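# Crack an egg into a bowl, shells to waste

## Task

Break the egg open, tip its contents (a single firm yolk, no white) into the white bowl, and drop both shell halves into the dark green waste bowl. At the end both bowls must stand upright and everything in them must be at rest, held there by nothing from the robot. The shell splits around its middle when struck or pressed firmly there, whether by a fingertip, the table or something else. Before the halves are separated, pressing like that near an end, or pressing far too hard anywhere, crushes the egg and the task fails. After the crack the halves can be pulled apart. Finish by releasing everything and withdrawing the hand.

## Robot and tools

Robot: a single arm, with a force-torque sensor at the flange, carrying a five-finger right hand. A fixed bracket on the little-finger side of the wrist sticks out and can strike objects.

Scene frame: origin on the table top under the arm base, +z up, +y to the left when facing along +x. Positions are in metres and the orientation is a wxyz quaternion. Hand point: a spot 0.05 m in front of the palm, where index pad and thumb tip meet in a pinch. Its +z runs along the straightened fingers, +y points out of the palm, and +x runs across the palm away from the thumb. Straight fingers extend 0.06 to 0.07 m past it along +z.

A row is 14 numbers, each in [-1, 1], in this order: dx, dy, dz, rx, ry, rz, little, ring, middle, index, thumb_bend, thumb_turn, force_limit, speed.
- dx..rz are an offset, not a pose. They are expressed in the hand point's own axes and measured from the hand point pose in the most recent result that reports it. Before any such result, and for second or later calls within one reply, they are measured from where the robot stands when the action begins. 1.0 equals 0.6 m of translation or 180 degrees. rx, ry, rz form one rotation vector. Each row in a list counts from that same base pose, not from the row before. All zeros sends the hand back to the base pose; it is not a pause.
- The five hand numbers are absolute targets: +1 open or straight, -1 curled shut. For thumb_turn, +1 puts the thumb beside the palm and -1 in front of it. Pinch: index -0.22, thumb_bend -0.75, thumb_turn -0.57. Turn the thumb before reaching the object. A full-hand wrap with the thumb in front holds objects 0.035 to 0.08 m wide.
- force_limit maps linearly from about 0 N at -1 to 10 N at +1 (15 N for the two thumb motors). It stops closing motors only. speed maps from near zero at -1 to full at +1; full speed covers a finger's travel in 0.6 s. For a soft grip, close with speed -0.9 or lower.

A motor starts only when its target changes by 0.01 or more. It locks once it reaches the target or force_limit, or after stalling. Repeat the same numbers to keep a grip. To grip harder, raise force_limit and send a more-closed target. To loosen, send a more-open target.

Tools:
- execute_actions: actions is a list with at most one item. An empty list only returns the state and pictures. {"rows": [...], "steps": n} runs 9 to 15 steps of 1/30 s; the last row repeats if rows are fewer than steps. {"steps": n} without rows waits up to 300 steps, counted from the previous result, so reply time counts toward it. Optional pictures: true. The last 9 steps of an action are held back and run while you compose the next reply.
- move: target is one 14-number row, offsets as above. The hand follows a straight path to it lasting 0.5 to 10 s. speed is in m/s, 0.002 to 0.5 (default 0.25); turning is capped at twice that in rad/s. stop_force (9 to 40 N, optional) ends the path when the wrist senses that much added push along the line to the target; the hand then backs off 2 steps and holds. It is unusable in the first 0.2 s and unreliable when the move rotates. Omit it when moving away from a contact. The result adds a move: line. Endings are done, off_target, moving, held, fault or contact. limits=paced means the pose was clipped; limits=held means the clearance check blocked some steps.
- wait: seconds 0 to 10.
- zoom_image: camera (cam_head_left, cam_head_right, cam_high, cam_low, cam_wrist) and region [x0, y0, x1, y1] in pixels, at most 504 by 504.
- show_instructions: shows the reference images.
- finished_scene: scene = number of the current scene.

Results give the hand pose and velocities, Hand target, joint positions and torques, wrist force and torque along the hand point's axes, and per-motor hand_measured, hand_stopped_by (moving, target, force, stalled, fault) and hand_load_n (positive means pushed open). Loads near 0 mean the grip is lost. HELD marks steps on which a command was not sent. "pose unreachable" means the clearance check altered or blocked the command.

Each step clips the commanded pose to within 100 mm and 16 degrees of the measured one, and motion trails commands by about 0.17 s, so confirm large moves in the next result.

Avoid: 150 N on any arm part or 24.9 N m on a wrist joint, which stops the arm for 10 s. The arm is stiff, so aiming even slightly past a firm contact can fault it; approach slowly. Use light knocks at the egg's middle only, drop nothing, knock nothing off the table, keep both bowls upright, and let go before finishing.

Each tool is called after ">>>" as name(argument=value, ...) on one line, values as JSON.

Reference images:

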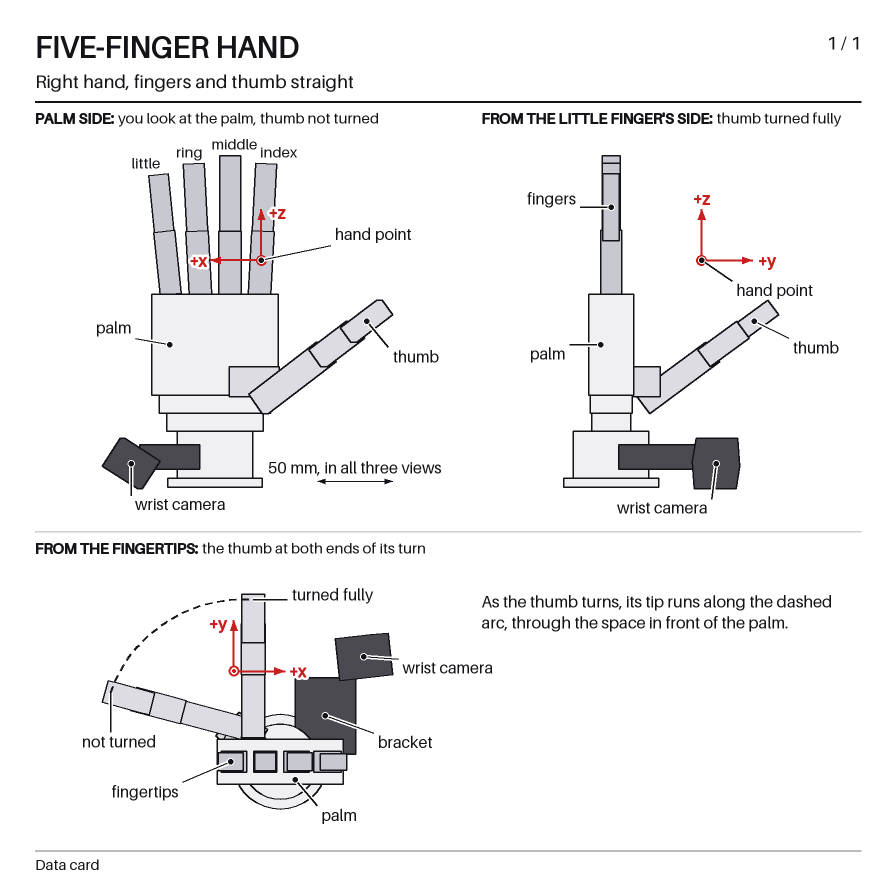

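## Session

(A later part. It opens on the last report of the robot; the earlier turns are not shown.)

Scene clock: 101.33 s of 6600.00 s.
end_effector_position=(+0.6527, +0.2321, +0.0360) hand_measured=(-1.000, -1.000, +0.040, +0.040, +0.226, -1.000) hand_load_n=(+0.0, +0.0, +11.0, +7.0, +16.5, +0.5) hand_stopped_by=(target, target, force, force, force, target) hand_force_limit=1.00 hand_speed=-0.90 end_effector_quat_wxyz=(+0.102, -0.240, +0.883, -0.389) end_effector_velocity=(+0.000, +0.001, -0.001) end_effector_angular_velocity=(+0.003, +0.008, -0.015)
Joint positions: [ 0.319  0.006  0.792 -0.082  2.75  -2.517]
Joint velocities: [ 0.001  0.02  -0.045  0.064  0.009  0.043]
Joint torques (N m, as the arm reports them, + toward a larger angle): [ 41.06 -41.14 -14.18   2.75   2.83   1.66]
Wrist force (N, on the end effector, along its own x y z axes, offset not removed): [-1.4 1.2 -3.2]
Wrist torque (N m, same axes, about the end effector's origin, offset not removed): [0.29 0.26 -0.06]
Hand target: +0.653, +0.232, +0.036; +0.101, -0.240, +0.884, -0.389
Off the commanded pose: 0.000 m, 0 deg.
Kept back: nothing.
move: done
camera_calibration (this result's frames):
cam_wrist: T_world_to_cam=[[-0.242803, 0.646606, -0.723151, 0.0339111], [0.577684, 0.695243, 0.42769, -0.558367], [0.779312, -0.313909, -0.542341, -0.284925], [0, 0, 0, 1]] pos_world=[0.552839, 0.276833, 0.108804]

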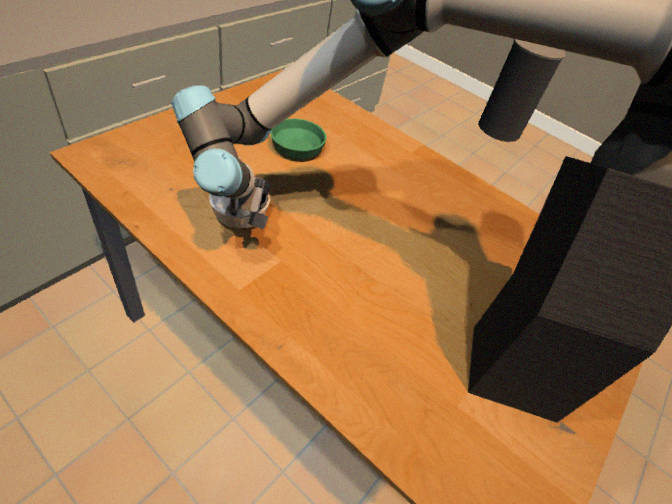

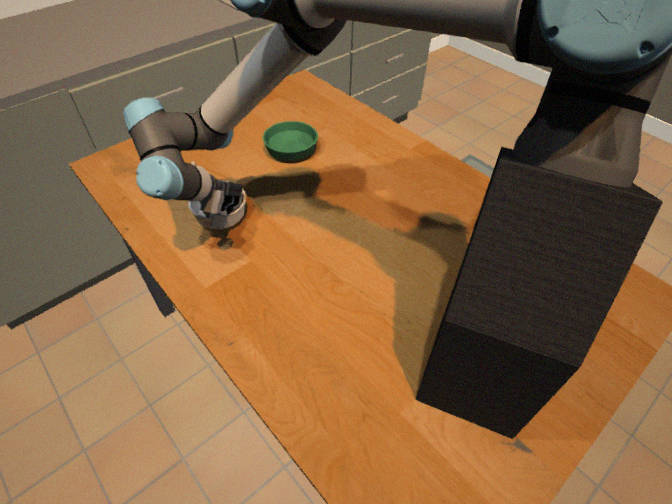

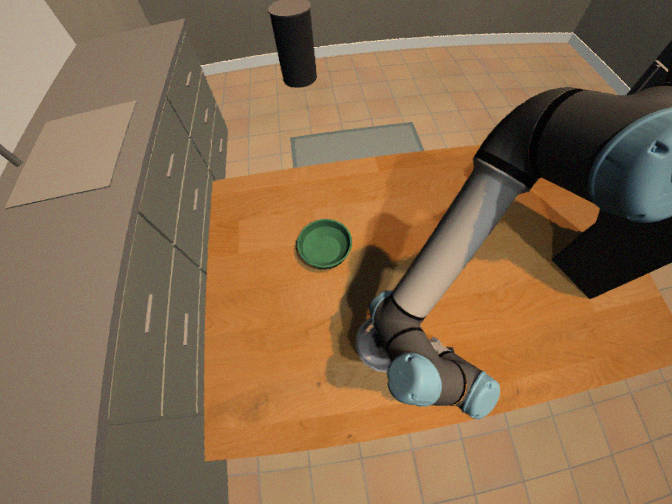

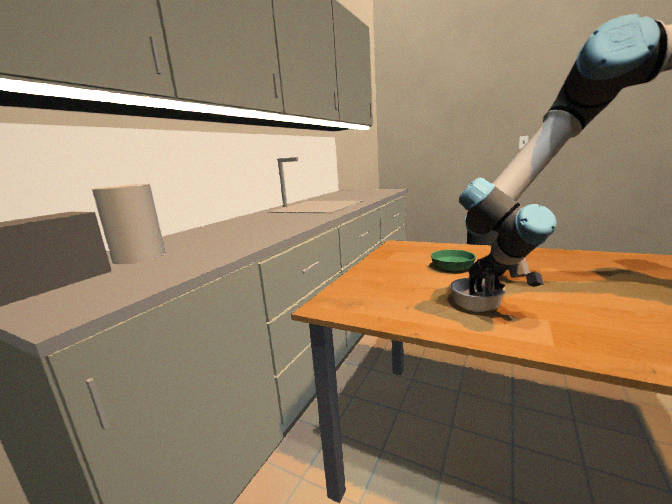

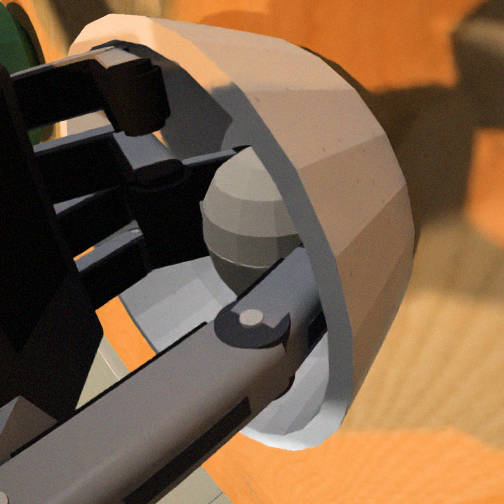

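>>> move(target=[0,0,0,0,0,0,-1,-1,0.22,0.22,0.4,-1,1,-0.7])

>>> move(target=[0,-0.073,-0.068,0,0,0,-1,-1,0.22,0.22,0.4,-1,1,-0.7], speed=0.1)

>>> move(target=[0,0,0,0,-0.365,-0.34,-1,-1,-1,-0.2,-0.7,-0.57,1,0])

Scene clock: 102.53 s of 6600.00 s.
end_effector_position=(+0.6527, +0.2322, +0.0360) hand_measured=(-1.000, -1.000, +0.220, +0.220, +0.400, -1.000) hand_load_n=(+0.0, +0.0, +0.0, +0.0, +0.0, +0.0) hand_stopped_by=(target, target, target, target, target, target) hand_force_limit=1.00 hand_speed=-0.70 end_effector_quat_wxyz=(+0.102, -0.240, +0.883, -0.389) end_effector_velocity=(+0.001, -0.000, +0.001) end_effector_angular_velocity=(+0.000, -0.001, -0.001)
Joint positions: [ 0.319  0.006  0.792 -0.082  2.75  -2.517]
Joint velocities: [-0.    -0.002  0.001 -0.001 -0.    -0.   ]
Joint torques (N m, as the arm reports them, + toward a larger angle): [ 15.86 -55.55  -1.24   0.21  -1.37  -1.39]
Wrist force (N, on the end effector, along its own x y z axes, offset not removed): [-0.7 0.4 0.7]
Wrist torque (N m, same axes, about the end effector's origin, offset not removed): [0.10 0.21 -0.14]
Hand target: +0.653, +0.232, +0.036; +0.102, -0.240, +0.883, -0.389
Off the commanded pose: 0.000 m, 0 deg.
Kept back: nothing.
move: done
camera_calibration (this result's frames):
cam_wrist: T_world_to_cam=[[-0.242844, 0.646601, -0.723141, 0.0339062], [0.577576, 0.695299, 0.427745, -0.558404], [0.77938, -0.313794, -0.542311, -0.284932], [0, 0, 0, 1]] pos_world=[0.552825, 0.276924, 0.108852]

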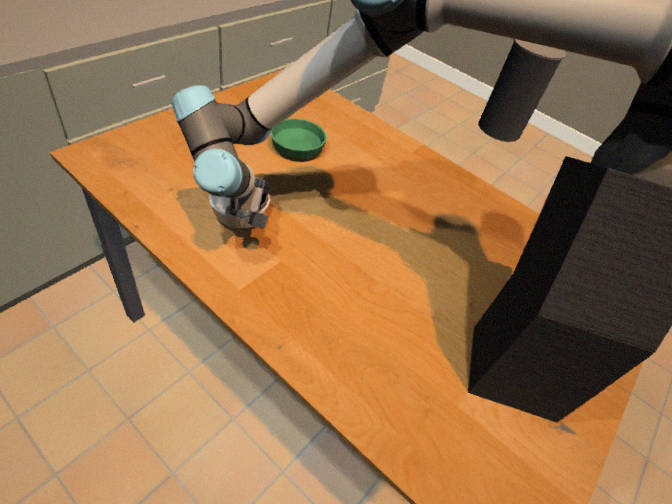

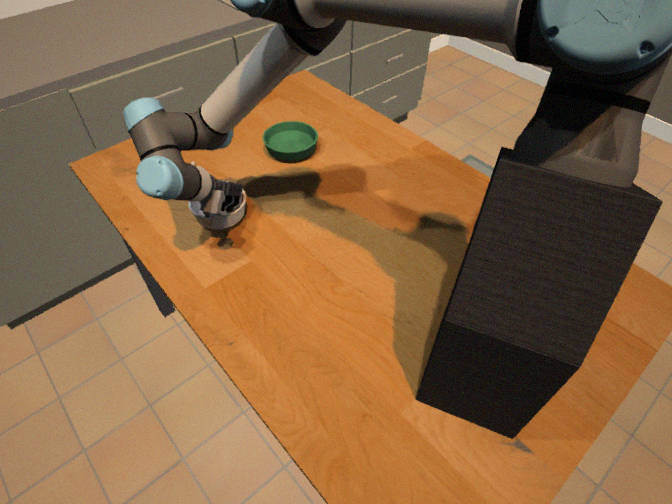

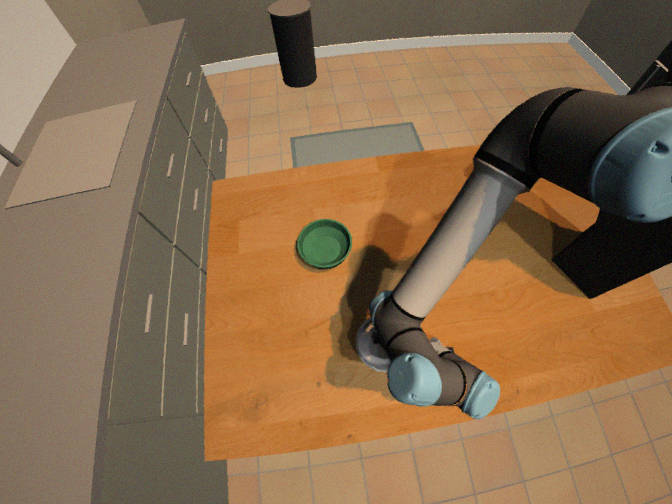

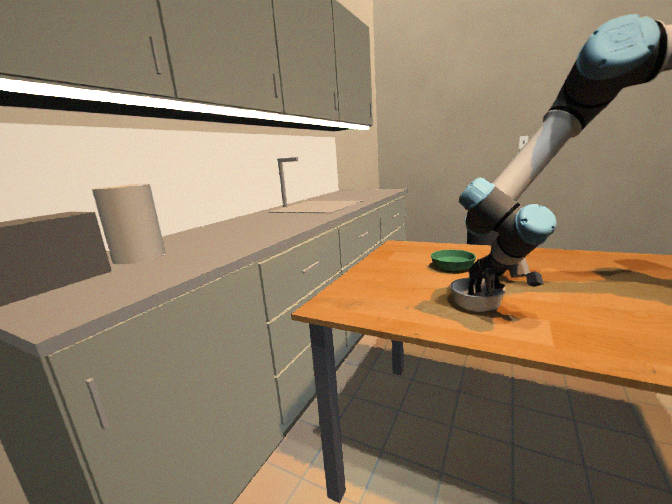

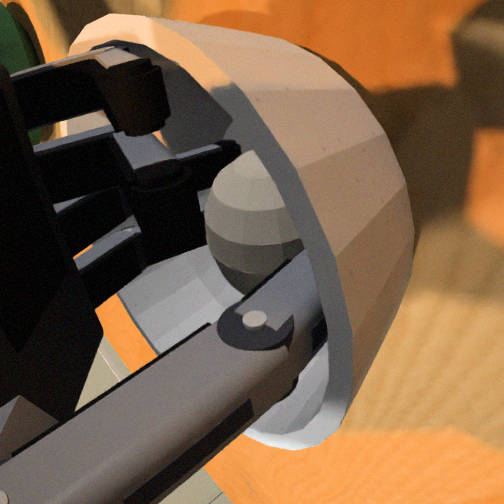

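Scene clock: 103.63 s of 6600.00 s.
end_effector_position=(+0.6529, +0.2328, +0.0956) hand_measured=(-1.000, -1.000, +0.220, +0.220, +0.400, -1.000) hand_load_n=(+0.0, +0.0, +0.0, +0.0, +0.0, +0.0) hand_stopped_by=(target, target, target, target, target, target) hand_force_limit=1.00 hand_speed=-0.70 end_effector_quat_wxyz=(+0.102, -0.240, +0.883, -0.389) end_effector_velocity=(-0.000, +0.000, +0.002) end_effector_angular_velocity=(+0.001, +0.000, +0.000)
Joint positions: [ 0.363 -0.088  0.859  0.02   2.782 -2.435]
Joint velocities: [ 0.002 -0.002 -0.     0.007  0.     0.005]
Joint torques (N m, as the arm reports them, + toward a larger angle): [ 41.29 -58.15  -3.65   3.12   2.99   2.04]
Wrist force (N, on the end effector, along its own x y z axes, offset not removed): [-2.2 -1.6 -1.0]
Wrist torque (N m, same axes, about the end effector's origin, offset not removed): [0.01 0.36 -0.30]
Hand target: +0.653, +0.233, +0.096; +0.102, -0.240, +0.883, -0.389
Off the commanded pose: 0.000 m, 0 deg.
Kept back: nothing.
move: done
camera_calibration (this result's frames):
cam_wrist: T_world_to_cam=[[-0.242812, 0.646534, -0.723213, 0.0767077], [0.57744, 0.695386, 0.427787, -0.584347], [0.77949, -0.31374, -0.542183, -0.252708], [0, 0, 0, 1]] pos_world=[0.553034, 0.277467, 0.168438]

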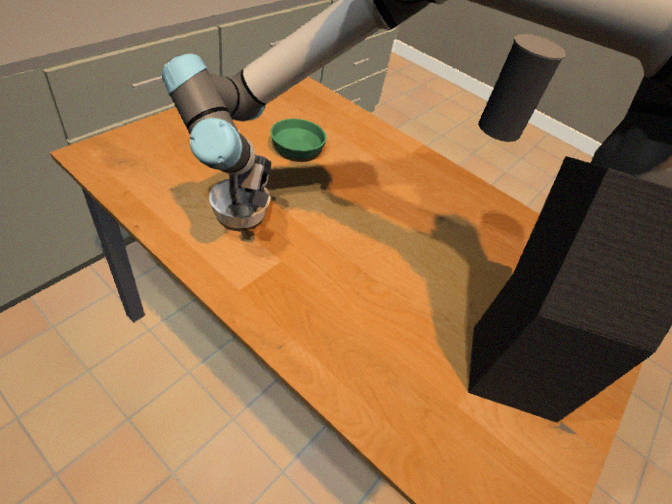

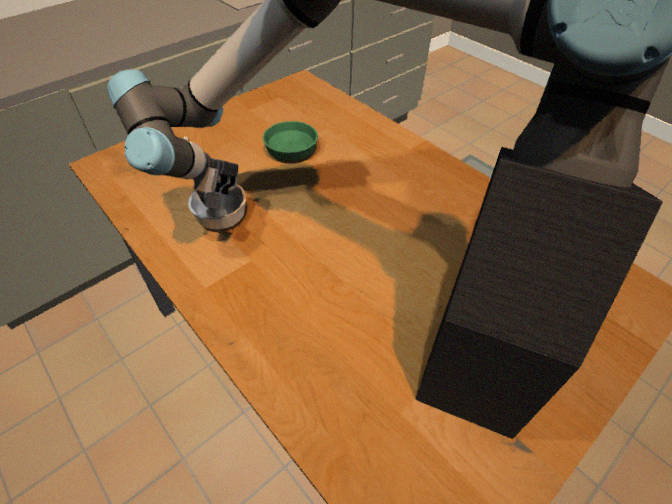

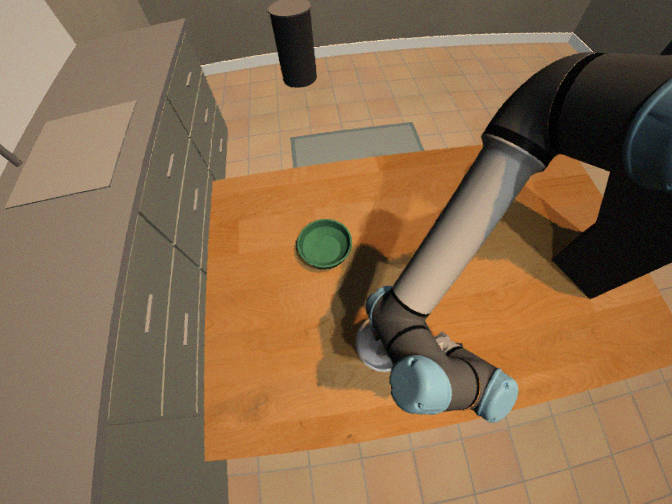

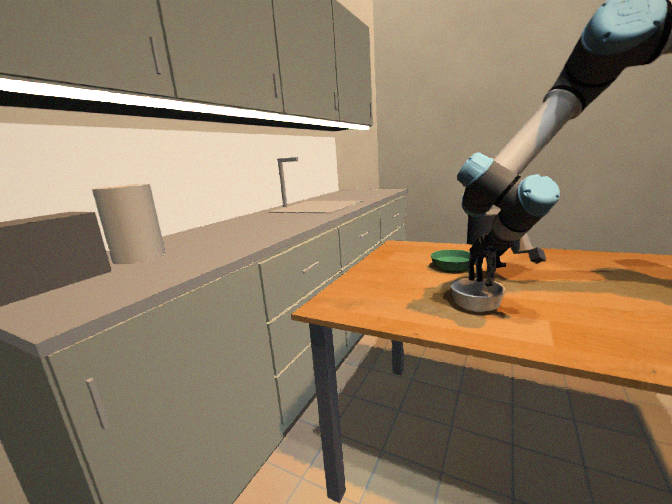

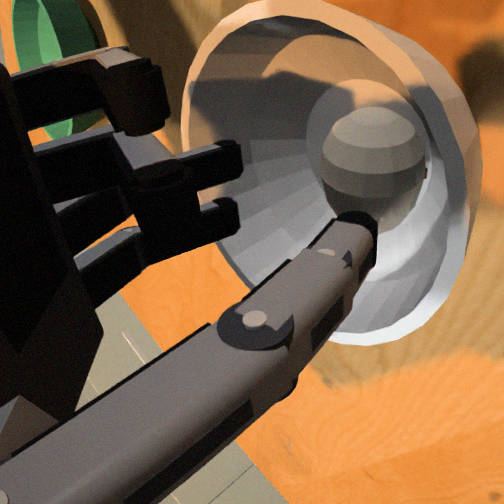

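Scene clock: 107.30 s of 6600.00 s.
end_effector_position=(+0.6532, +0.2327, +0.0955) hand_measured=(-1.000, -1.000, -1.000, -0.200, -0.700, -0.570) hand_load_n=(+0.0, +0.0, +0.0, +0.0, +0.0, +0.0) hand_stopped_by=(target, target, target, target, target, target) hand_force_limit=1.00 hand_speed=0.00 end_effector_quat_wxyz=(-0.341, +0.796, -0.458, +0.201) end_effector_velocity=(-0.001, +0.000, -0.001) end_effector_angular_velocity=(-0.001, +0.004, +0.015)
Joint positions: [ 0.056 -0.421  1.357 -0.245  1.462 -3.894]
Joint velocities: [-0.002  0.003 -0.009  0.016 -0.008 -0.012]
Joint torques (N m, as the arm reports them, + toward a larger angle): [ 11.45 -38.16  -8.61   2.83  -2.47  -0.98]
Wrist force (N, on the end effector, along its own x y z axes, offset not removed): [-0.3 1.5 1.4]
Wrist torque (N m, same axes, about the end effector's origin, offset not removed): [-0.10 0.31 0.23]
Hand target: +0.653, +0.233, +0.095; -0.341, +0.796, -0.457, +0.201
Off the commanded pose: 0.000 m, 0 deg.
Kept back: nothing.
move: done
camera_calibration (this result's frames):
cam_wrist: T_world_to_cam=[[-0.656263, -0.24541, -0.713508, 0.553447], [-0.687274, 0.584695, 0.431029, 0.267205], [0.311405, 0.773243, -0.552378, -0.199276], [0, 0, 0, 1]] pos_world=[0.608906, 0.133677, 0.16964]

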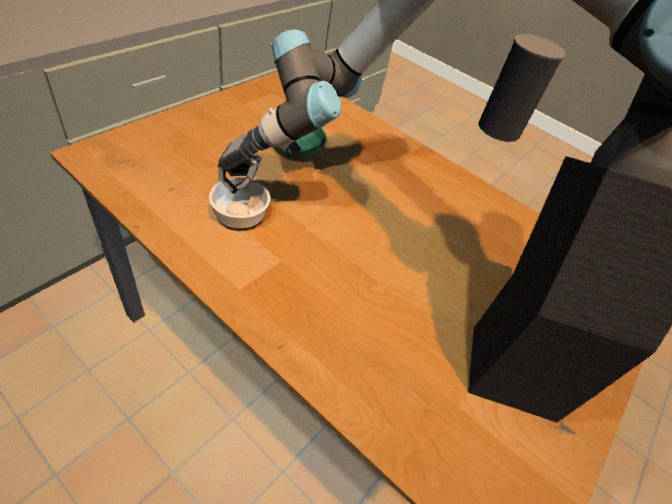

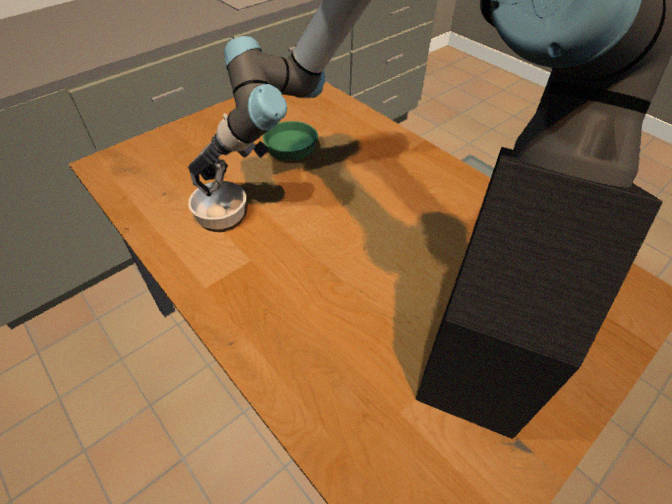

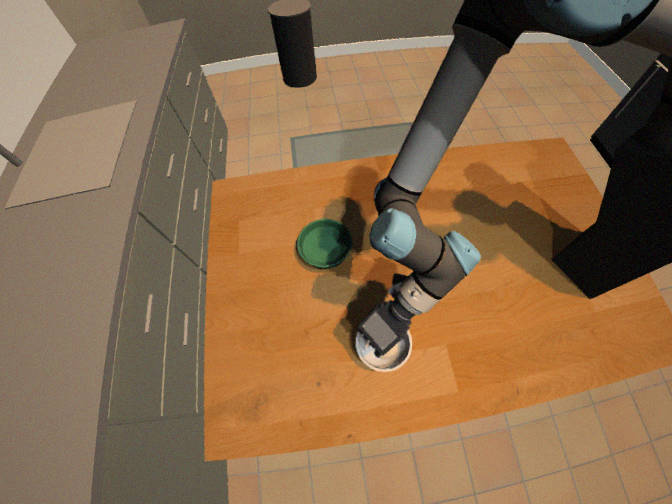

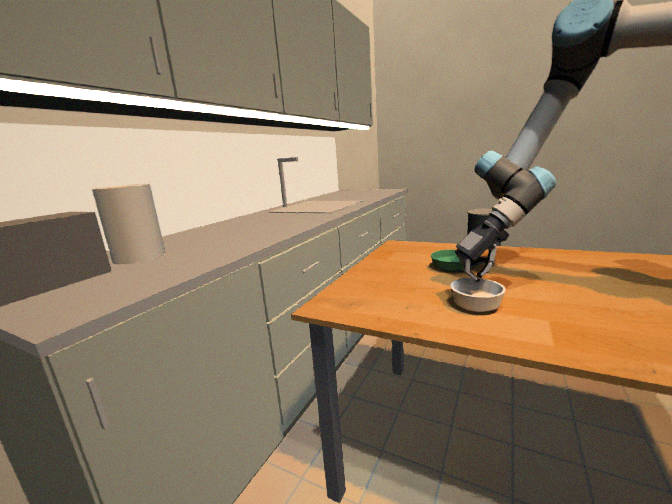

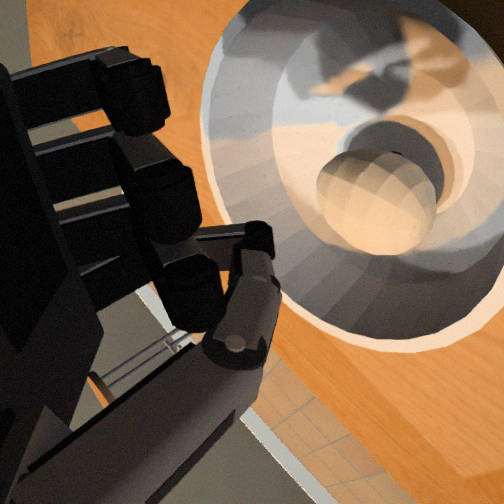

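>>> move(target=[-0.018,0.037,0.009,0.11,0,0,-1,-1,-1,-0.12,-0.6,-0.57,1,0], speed=0.1)

>>> zoom_image(camera="cam_low", region=[430,230,530,320])

>>> zoom_image(camera="cam_head_left", region=[190,140,300,240])

Scene clock: 110.10 s of 6600.00 s.
end_effector_position=(+0.6382, +0.2362, +0.0757) hand_measured=(-1.000, -1.000, -1.000, -0.120, -0.600, -0.570) hand_load_n=(+0.0, +0.0, +0.0, +0.0, +0.0, +0.0) hand_stopped_by=(target, target, target, target, target, target) hand_force_limit=1.00 hand_speed=0.00 end_effector_quat_wxyz=(-0.472, +0.726, -0.417, +0.277) end_effector_velocity=(+0.001, -0.001, +0.000) end_effector_angular_velocity=(+0.006, -0.013, -0.002)
Joint positions: [-0.077 -0.395  1.589 -0.743  1.112 -3.896]
Joint velocities: [-0.005  0.002  0.005 -0.019 -0.012  0.003]
Joint torques (N m, as the arm reports them, + toward a larger angle): [  9.04 -34.78   4.08  -0.47  -3.16   1.65]
Wrist force (N, on the end effector, along its own x y z axes, offset not removed): [-0.7 0.2 -0.8]
Wrist torque (N m, same axes, about the end effector's origin, offset not removed): [-0.14 0.19 -0.13]
Hand target: +0.638, +0.236, +0.076; -0.473, +0.725, -0.417, +0.277
Off the commanded pose: 0.000 m, 0 deg.
Kept back: nothing.
move: done
camera_calibration (this result's frames):
cam_wrist: T_world_to_cam=[[-0.412268, -0.106269, -0.904844, 0.356196], [-0.799265, 0.518873, 0.303226, 0.359991], [0.437275, 0.84822, -0.298852, -0.325456], [0, 0, 0, 1]] pos_world=[0.576891, 0.127121, 0.11588]

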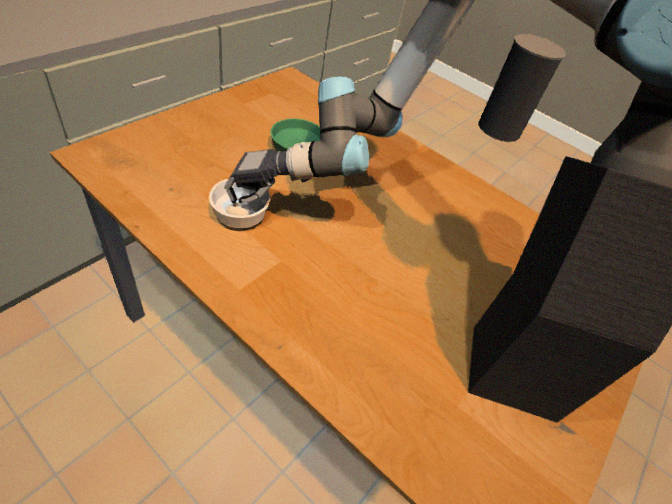

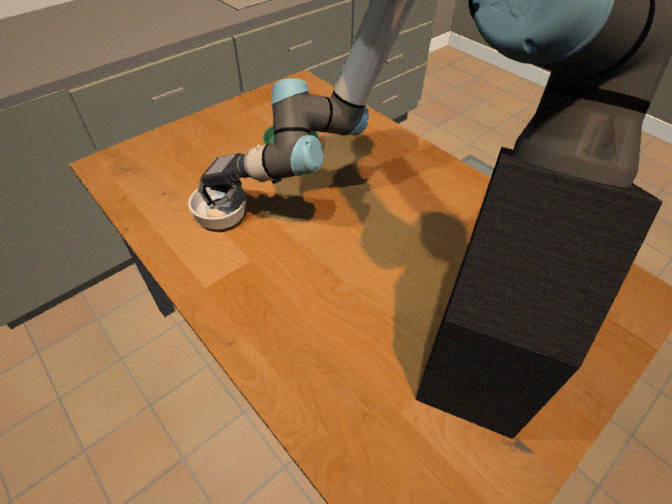

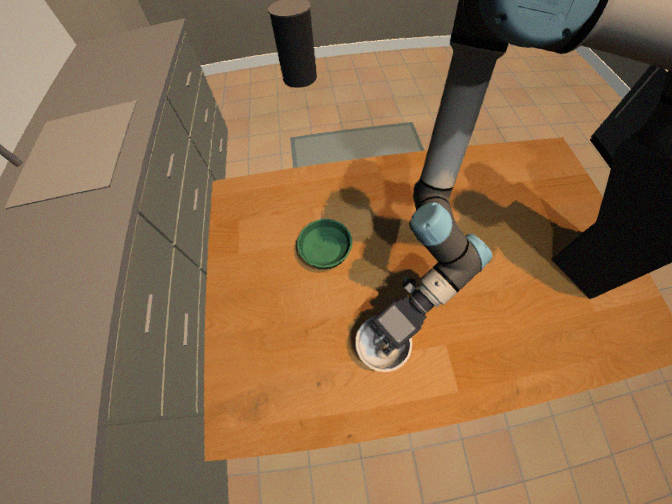

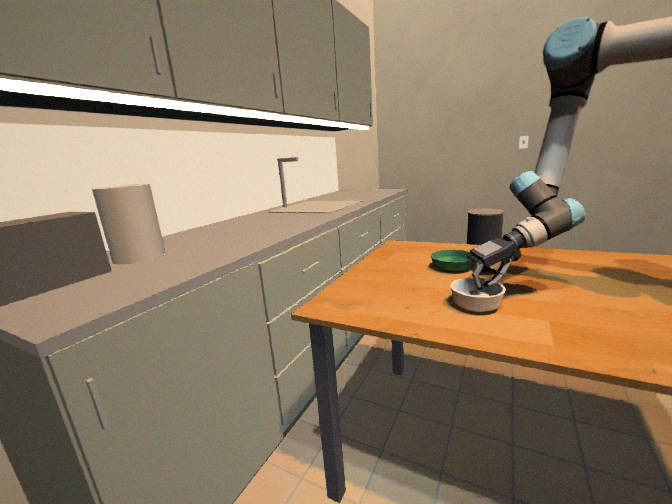

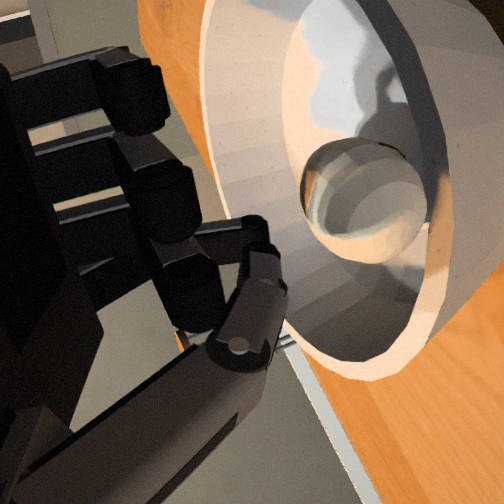

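Region (430, 230, 530, 320) of cam_low's 672x504 image, scaled by 5.040, with more detail than that image has; it fills the top 454 rows of this view, and the rest is white.

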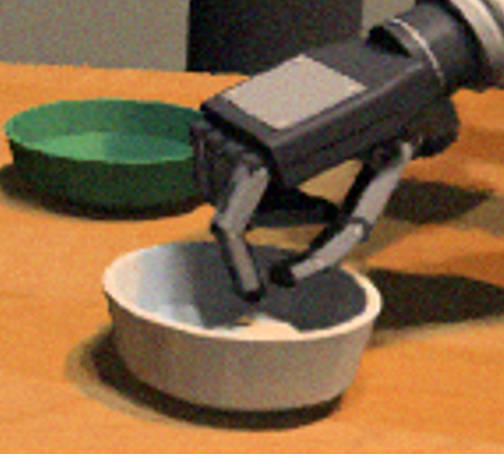

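Region (190, 140, 300, 240) of cam_head_left's 672x504 image, scaled by 4.582, with more detail than that image has; it fills the top 458 rows of this view, and the rest is white.

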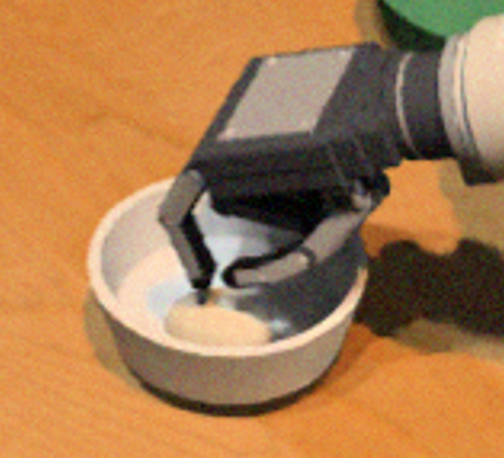

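>>> move(target=[0,0.038,0.017,0,0,0,-1,-1,-1,-0.12,-0.45,-0.57,1,-0.9], speed=0.004, stop_force=12)

>>> move(target=[0,0,0,0,0,0,-1,-1,-1,-0.12,-0.2,-0.57,1,-0.9])

>>> zoom_image(camera="cam_head_left", region=[190,140,300,240])

Scene clock: 115.07 s of 6600.00 s.
end_effector_position=(+0.6384, +0.2361, +0.0591) hand_measured=(-1.000, -1.000, -1.000, -0.120, -0.450, -0.570) hand_load_n=(+0.0, +0.0, +0.0, -1.5, +0.0, +0.0) hand_stopped_by=(target, target, target, target, target, target) hand_force_limit=1.00 hand_speed=-0.90 end_effector_quat_wxyz=(-0.472, +0.726, -0.417, +0.277) end_effector_velocity=(+0.001, -0.001, +0.002) end_effector_angular_velocity=(+0.001, -0.004, +0.000)
Joint positions: [-0.09  -0.36   1.56  -0.747  1.1   -3.902]
Joint velocities: [-0.    -0.005  0.003 -0.002 -0.003 -0.   ]
Joint torques (N m, as the arm reports them, + toward a larger angle): [ 19.51 -42.38   7.32   1.08   3.09  -0.66]
Wrist force (N, on the end effector, along its own x y z axes, offset not removed): [-0.4 -11.6 -3.7]
Wrist torque (N m, same axes, about the end effector's origin, offset not removed): [0.61 0.12 0.14]
Hand target: +0.638, +0.236, +0.059; -0.472, +0.726, -0.417, +0.277
Off the commanded pose: 0.008 m, 0 deg.
Kept back: nothing.
move: contact
camera_calibration (this result's frames):
cam_wrist: T_world_to_cam=[[-0.41165, -0.106045, -0.905151, 0.340871], [-0.799453, 0.518836, 0.302795, 0.365429], [0.437515, 0.848271, -0.298357, -0.330649], [0, 0, 0, 1]] pos_world=[0.577127, 0.127031, 0.0992383]

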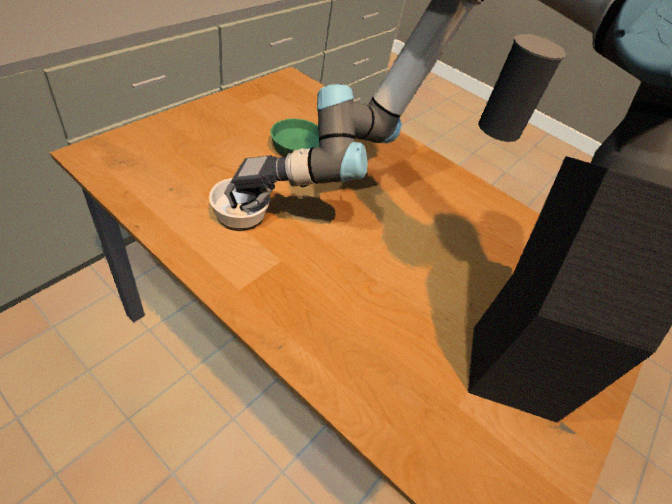

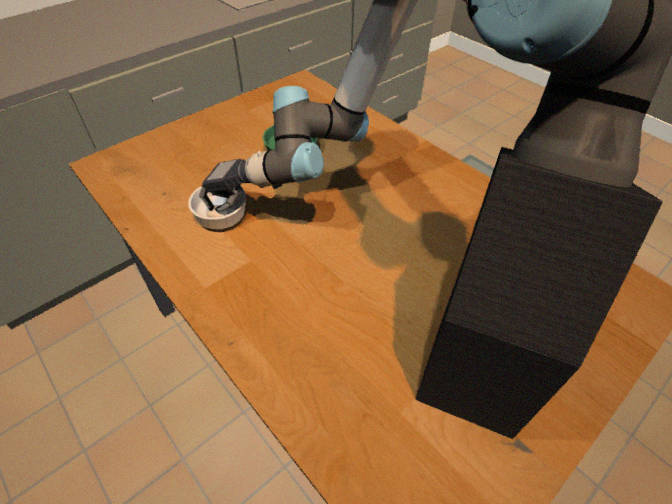

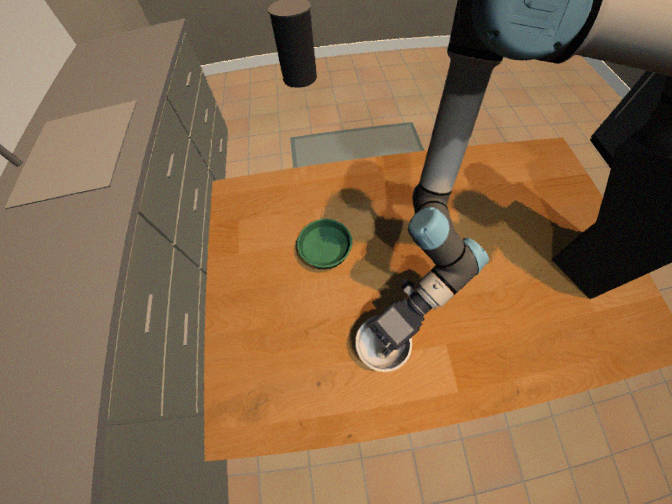

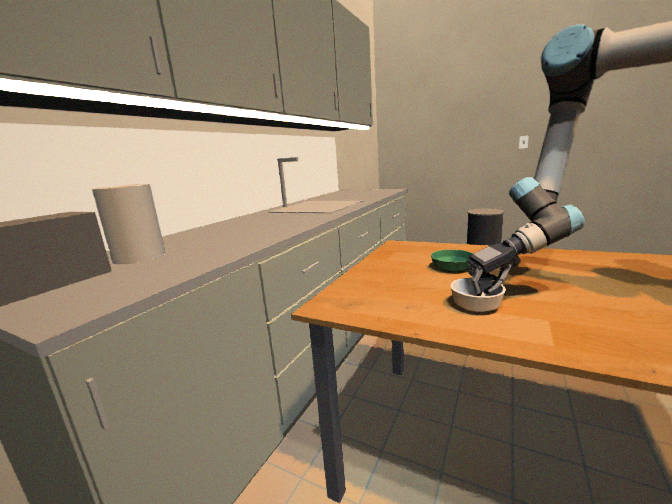

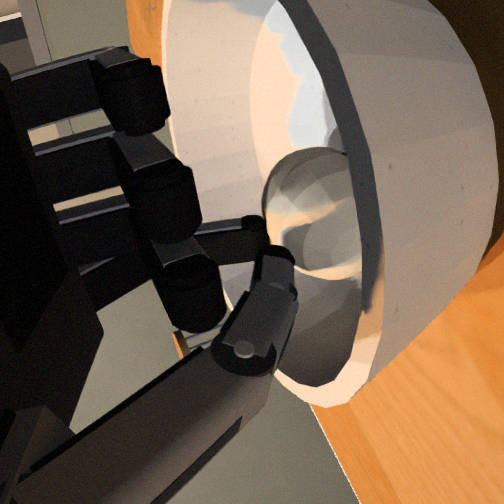

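Scene clock: 117.67 s of 6600.00 s.
end_effector_position=(+0.6384, +0.2361, +0.0591) hand_measured=(-1.000, -1.000, -1.000, -0.120, -0.206, -0.570) hand_load_n=(+0.0, +0.0, +0.0, -2.5, -6.0, +0.5) hand_stopped_by=(target, target, target, target, stalled, target) hand_force_limit=1.00 hand_speed=-0.90 end_effector_quat_wxyz=(-0.472, +0.726, -0.417, +0.277) end_effector_velocity=(-0.000, +0.000, -0.000) end_effector_angular_velocity=(+0.000, +0.001, +0.000)
Joint positions: [-0.09  -0.36   1.56  -0.747  1.1   -3.902]
Joint velocities: [ 0.  0.  0.  0. -0.  0.]
Joint torques (N m, as the arm reports them, + toward a larger angle): [ 16.12 -25.92  -5.11   1.21   0.29  -0.49]
Wrist force (N, on the end effector, along its own x y z axes, offset not removed): [-3.3 -20.4 -15.2]
Wrist torque (N m, same axes, about the end effector's origin, offset not removed): [0.07 0.49 -0.14]
Hand target: +0.638, +0.236, +0.059; -0.472, +0.726, -0.417, +0.277
Off the commanded pose: 0.000 m, 0 deg.
Kept back: nothing.
move: done
camera_calibration (this result's frames):
cam_wrist: T_world_to_cam=[[-0.411646, -0.106043, -0.905153, 0.34087], [-0.799457, 0.51883, 0.302794, 0.365432], [0.437511, 0.848275, -0.298351, -0.330649], [0, 0, 0, 1]] pos_world=[0.577127, 0.127031, 0.0992392]

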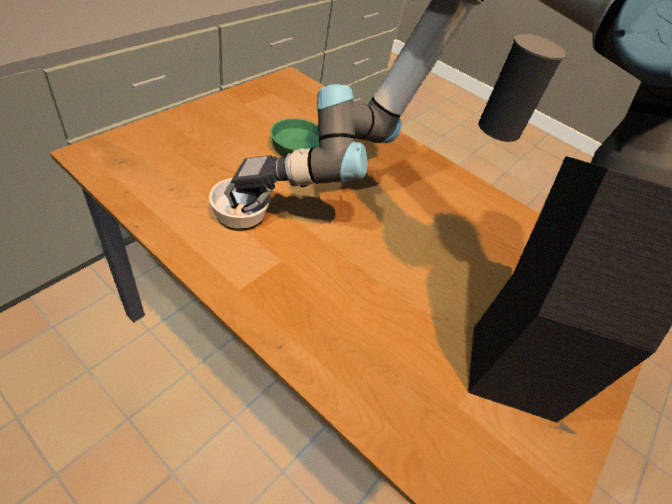

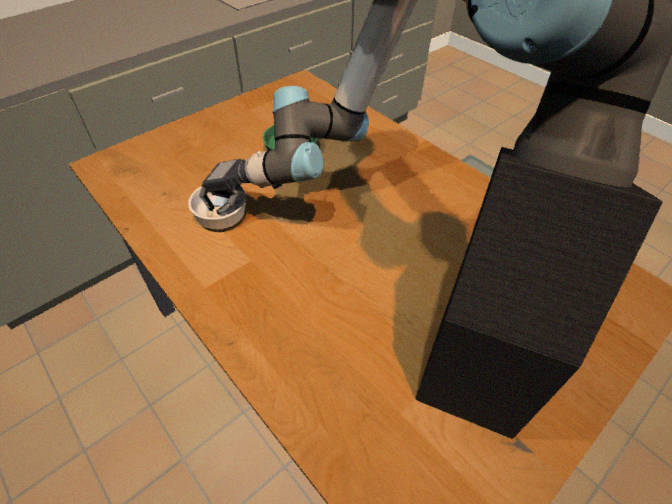

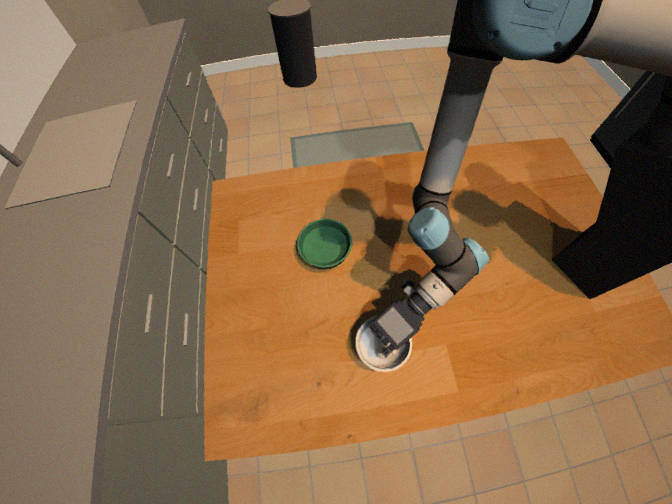

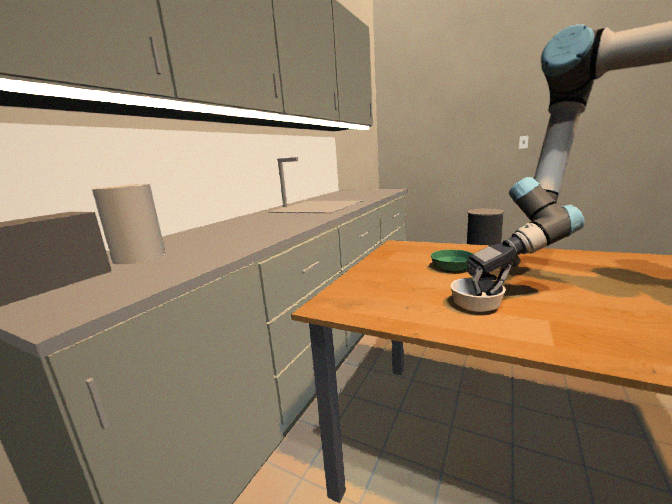

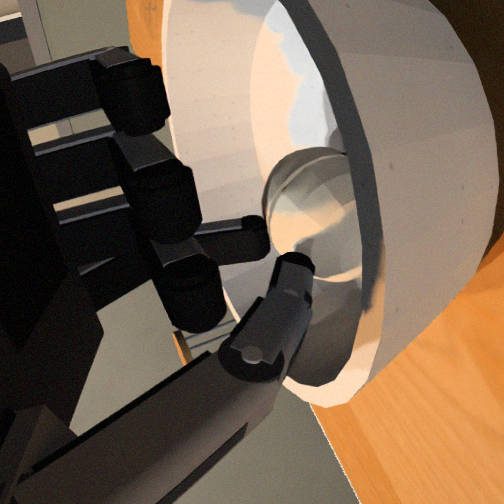

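Region (190, 140, 300, 240) of cam_head_left's 672x504 image, scaled by 4.582, with more detail than that image has; it fills the top 458 rows of this view, and the rest is white.

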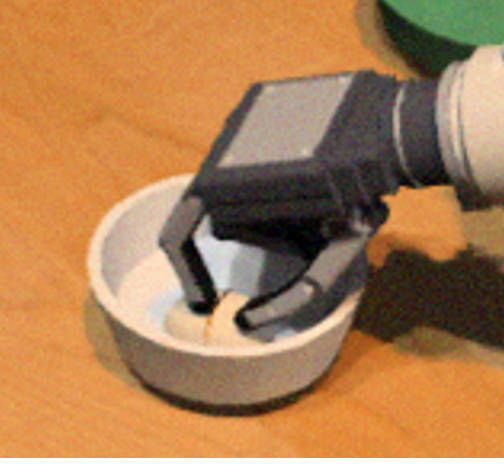

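The seam is opening.

>>> move(target=[0,0.002,0.001,0,0,0,-1,-1,-1,0.0,-0.1,-0.57,1,-0.93], speed=0.002)

>>> zoom_image(camera="cam_head_left", region=[190,140,300,240])

Scene clock: 119.60 s of 6600.00 s.
end_effector_position=(+0.6385, +0.2362, +0.0578) hand_measured=(-1.000, -1.000, -1.000, +0.000, -0.112, -0.570) hand_load_n=(+0.0, +0.0, +0.0, +3.5, -11.5, +4.5) hand_stopped_by=(target, target, target, target, stalled, target) hand_force_limit=1.00 hand_speed=-0.93 end_effector_quat_wxyz=(-0.472, +0.726, -0.417, +0.277) end_effector_velocity=(+0.001, +0.000, +0.001) end_effector_angular_velocity=(+0.001, -0.002, +0.001)
Joint positions: [-0.091 -0.357  1.557 -0.747  1.099 -3.903]
Joint velocities: [-0.    -0.001  0.     0.    -0.003  0.   ]
Joint torques (N m, as the arm reports them, + toward a larger angle): [-10.85  -7.38  -5.42   3.05   6.11  -3.6 ]
Wrist force (N, on the end effector, along its own x y z axes, offset not removed): [-2.1 -50.0 -27.6]
Wrist torque (N m, same axes, about the end effector's origin, offset not removed): [1.09 -0.30 0.22]
Hand target: +0.638, +0.236, +0.058; -0.472, +0.726, -0.417, +0.277
Off the commanded pose: 0.000 m, 0 deg.
Kept back: nothing.
move: done
camera_calibration (this result's frames):
cam_wrist: T_world_to_cam=[[-0.411618, -0.106046, -0.905166, 0.339676], [-0.799462, 0.51884, 0.302765, 0.365883], [0.437529, 0.848269, -0.298343, -0.331112], [0, 0, 0, 1]] pos_world=[0.577197, 0.127058, 0.0979014]

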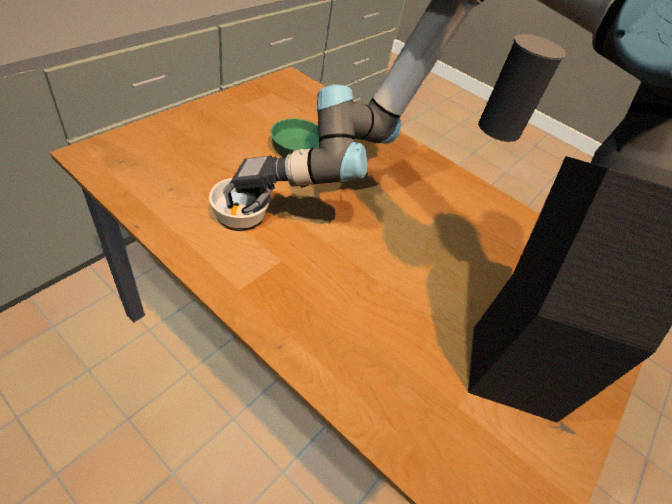

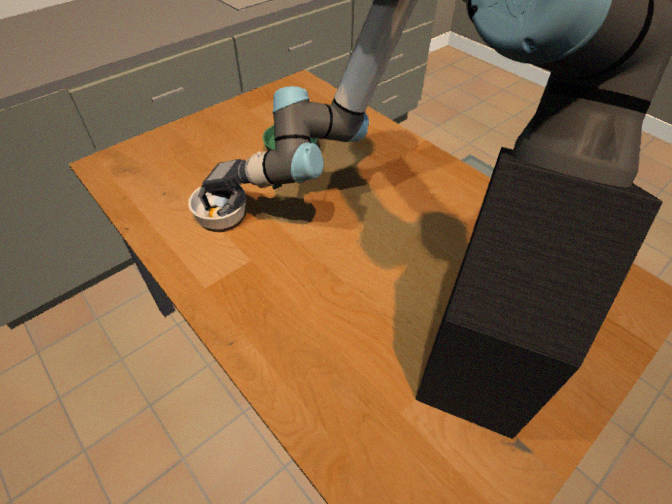

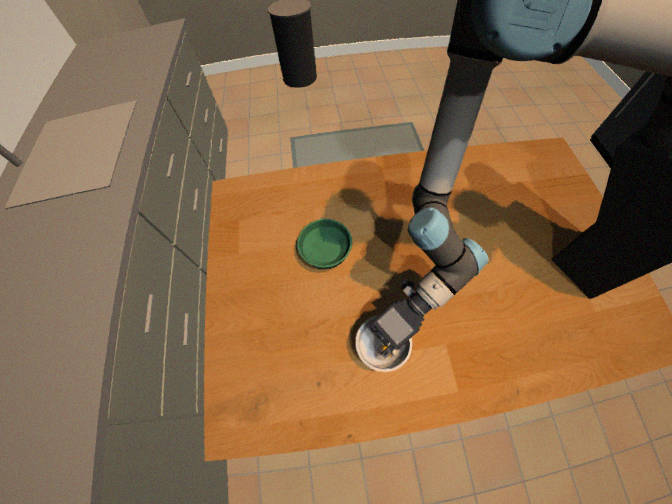

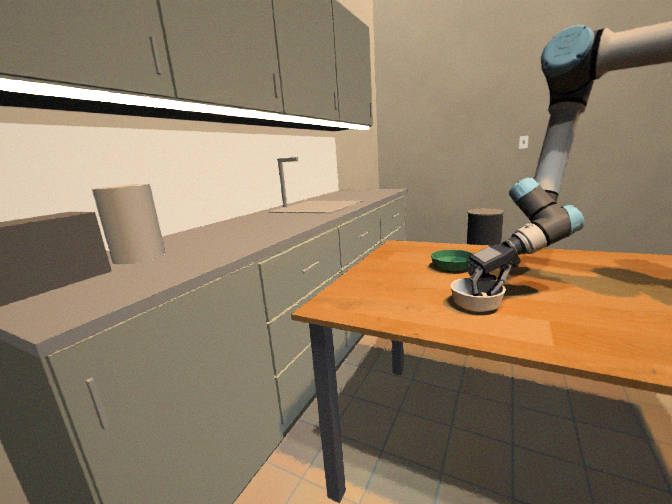

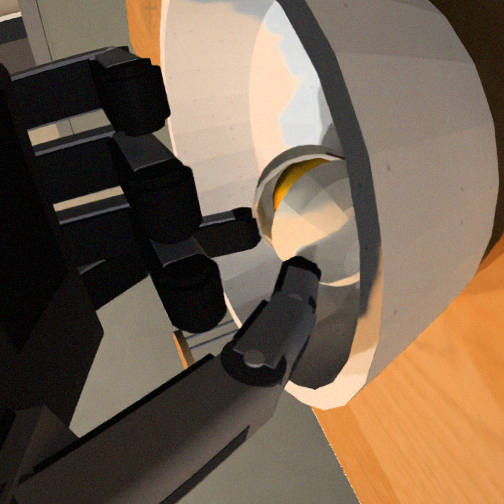

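Region (190, 140, 300, 240) of cam_head_left's 672x504 image, scaled by 4.582, with more detail than that image has; it fills the top 458 rows of this view, and the rest is white.

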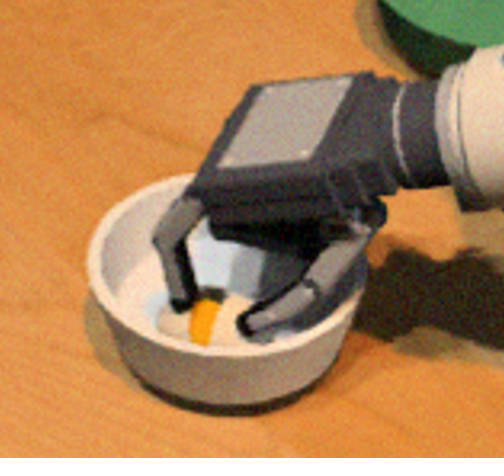

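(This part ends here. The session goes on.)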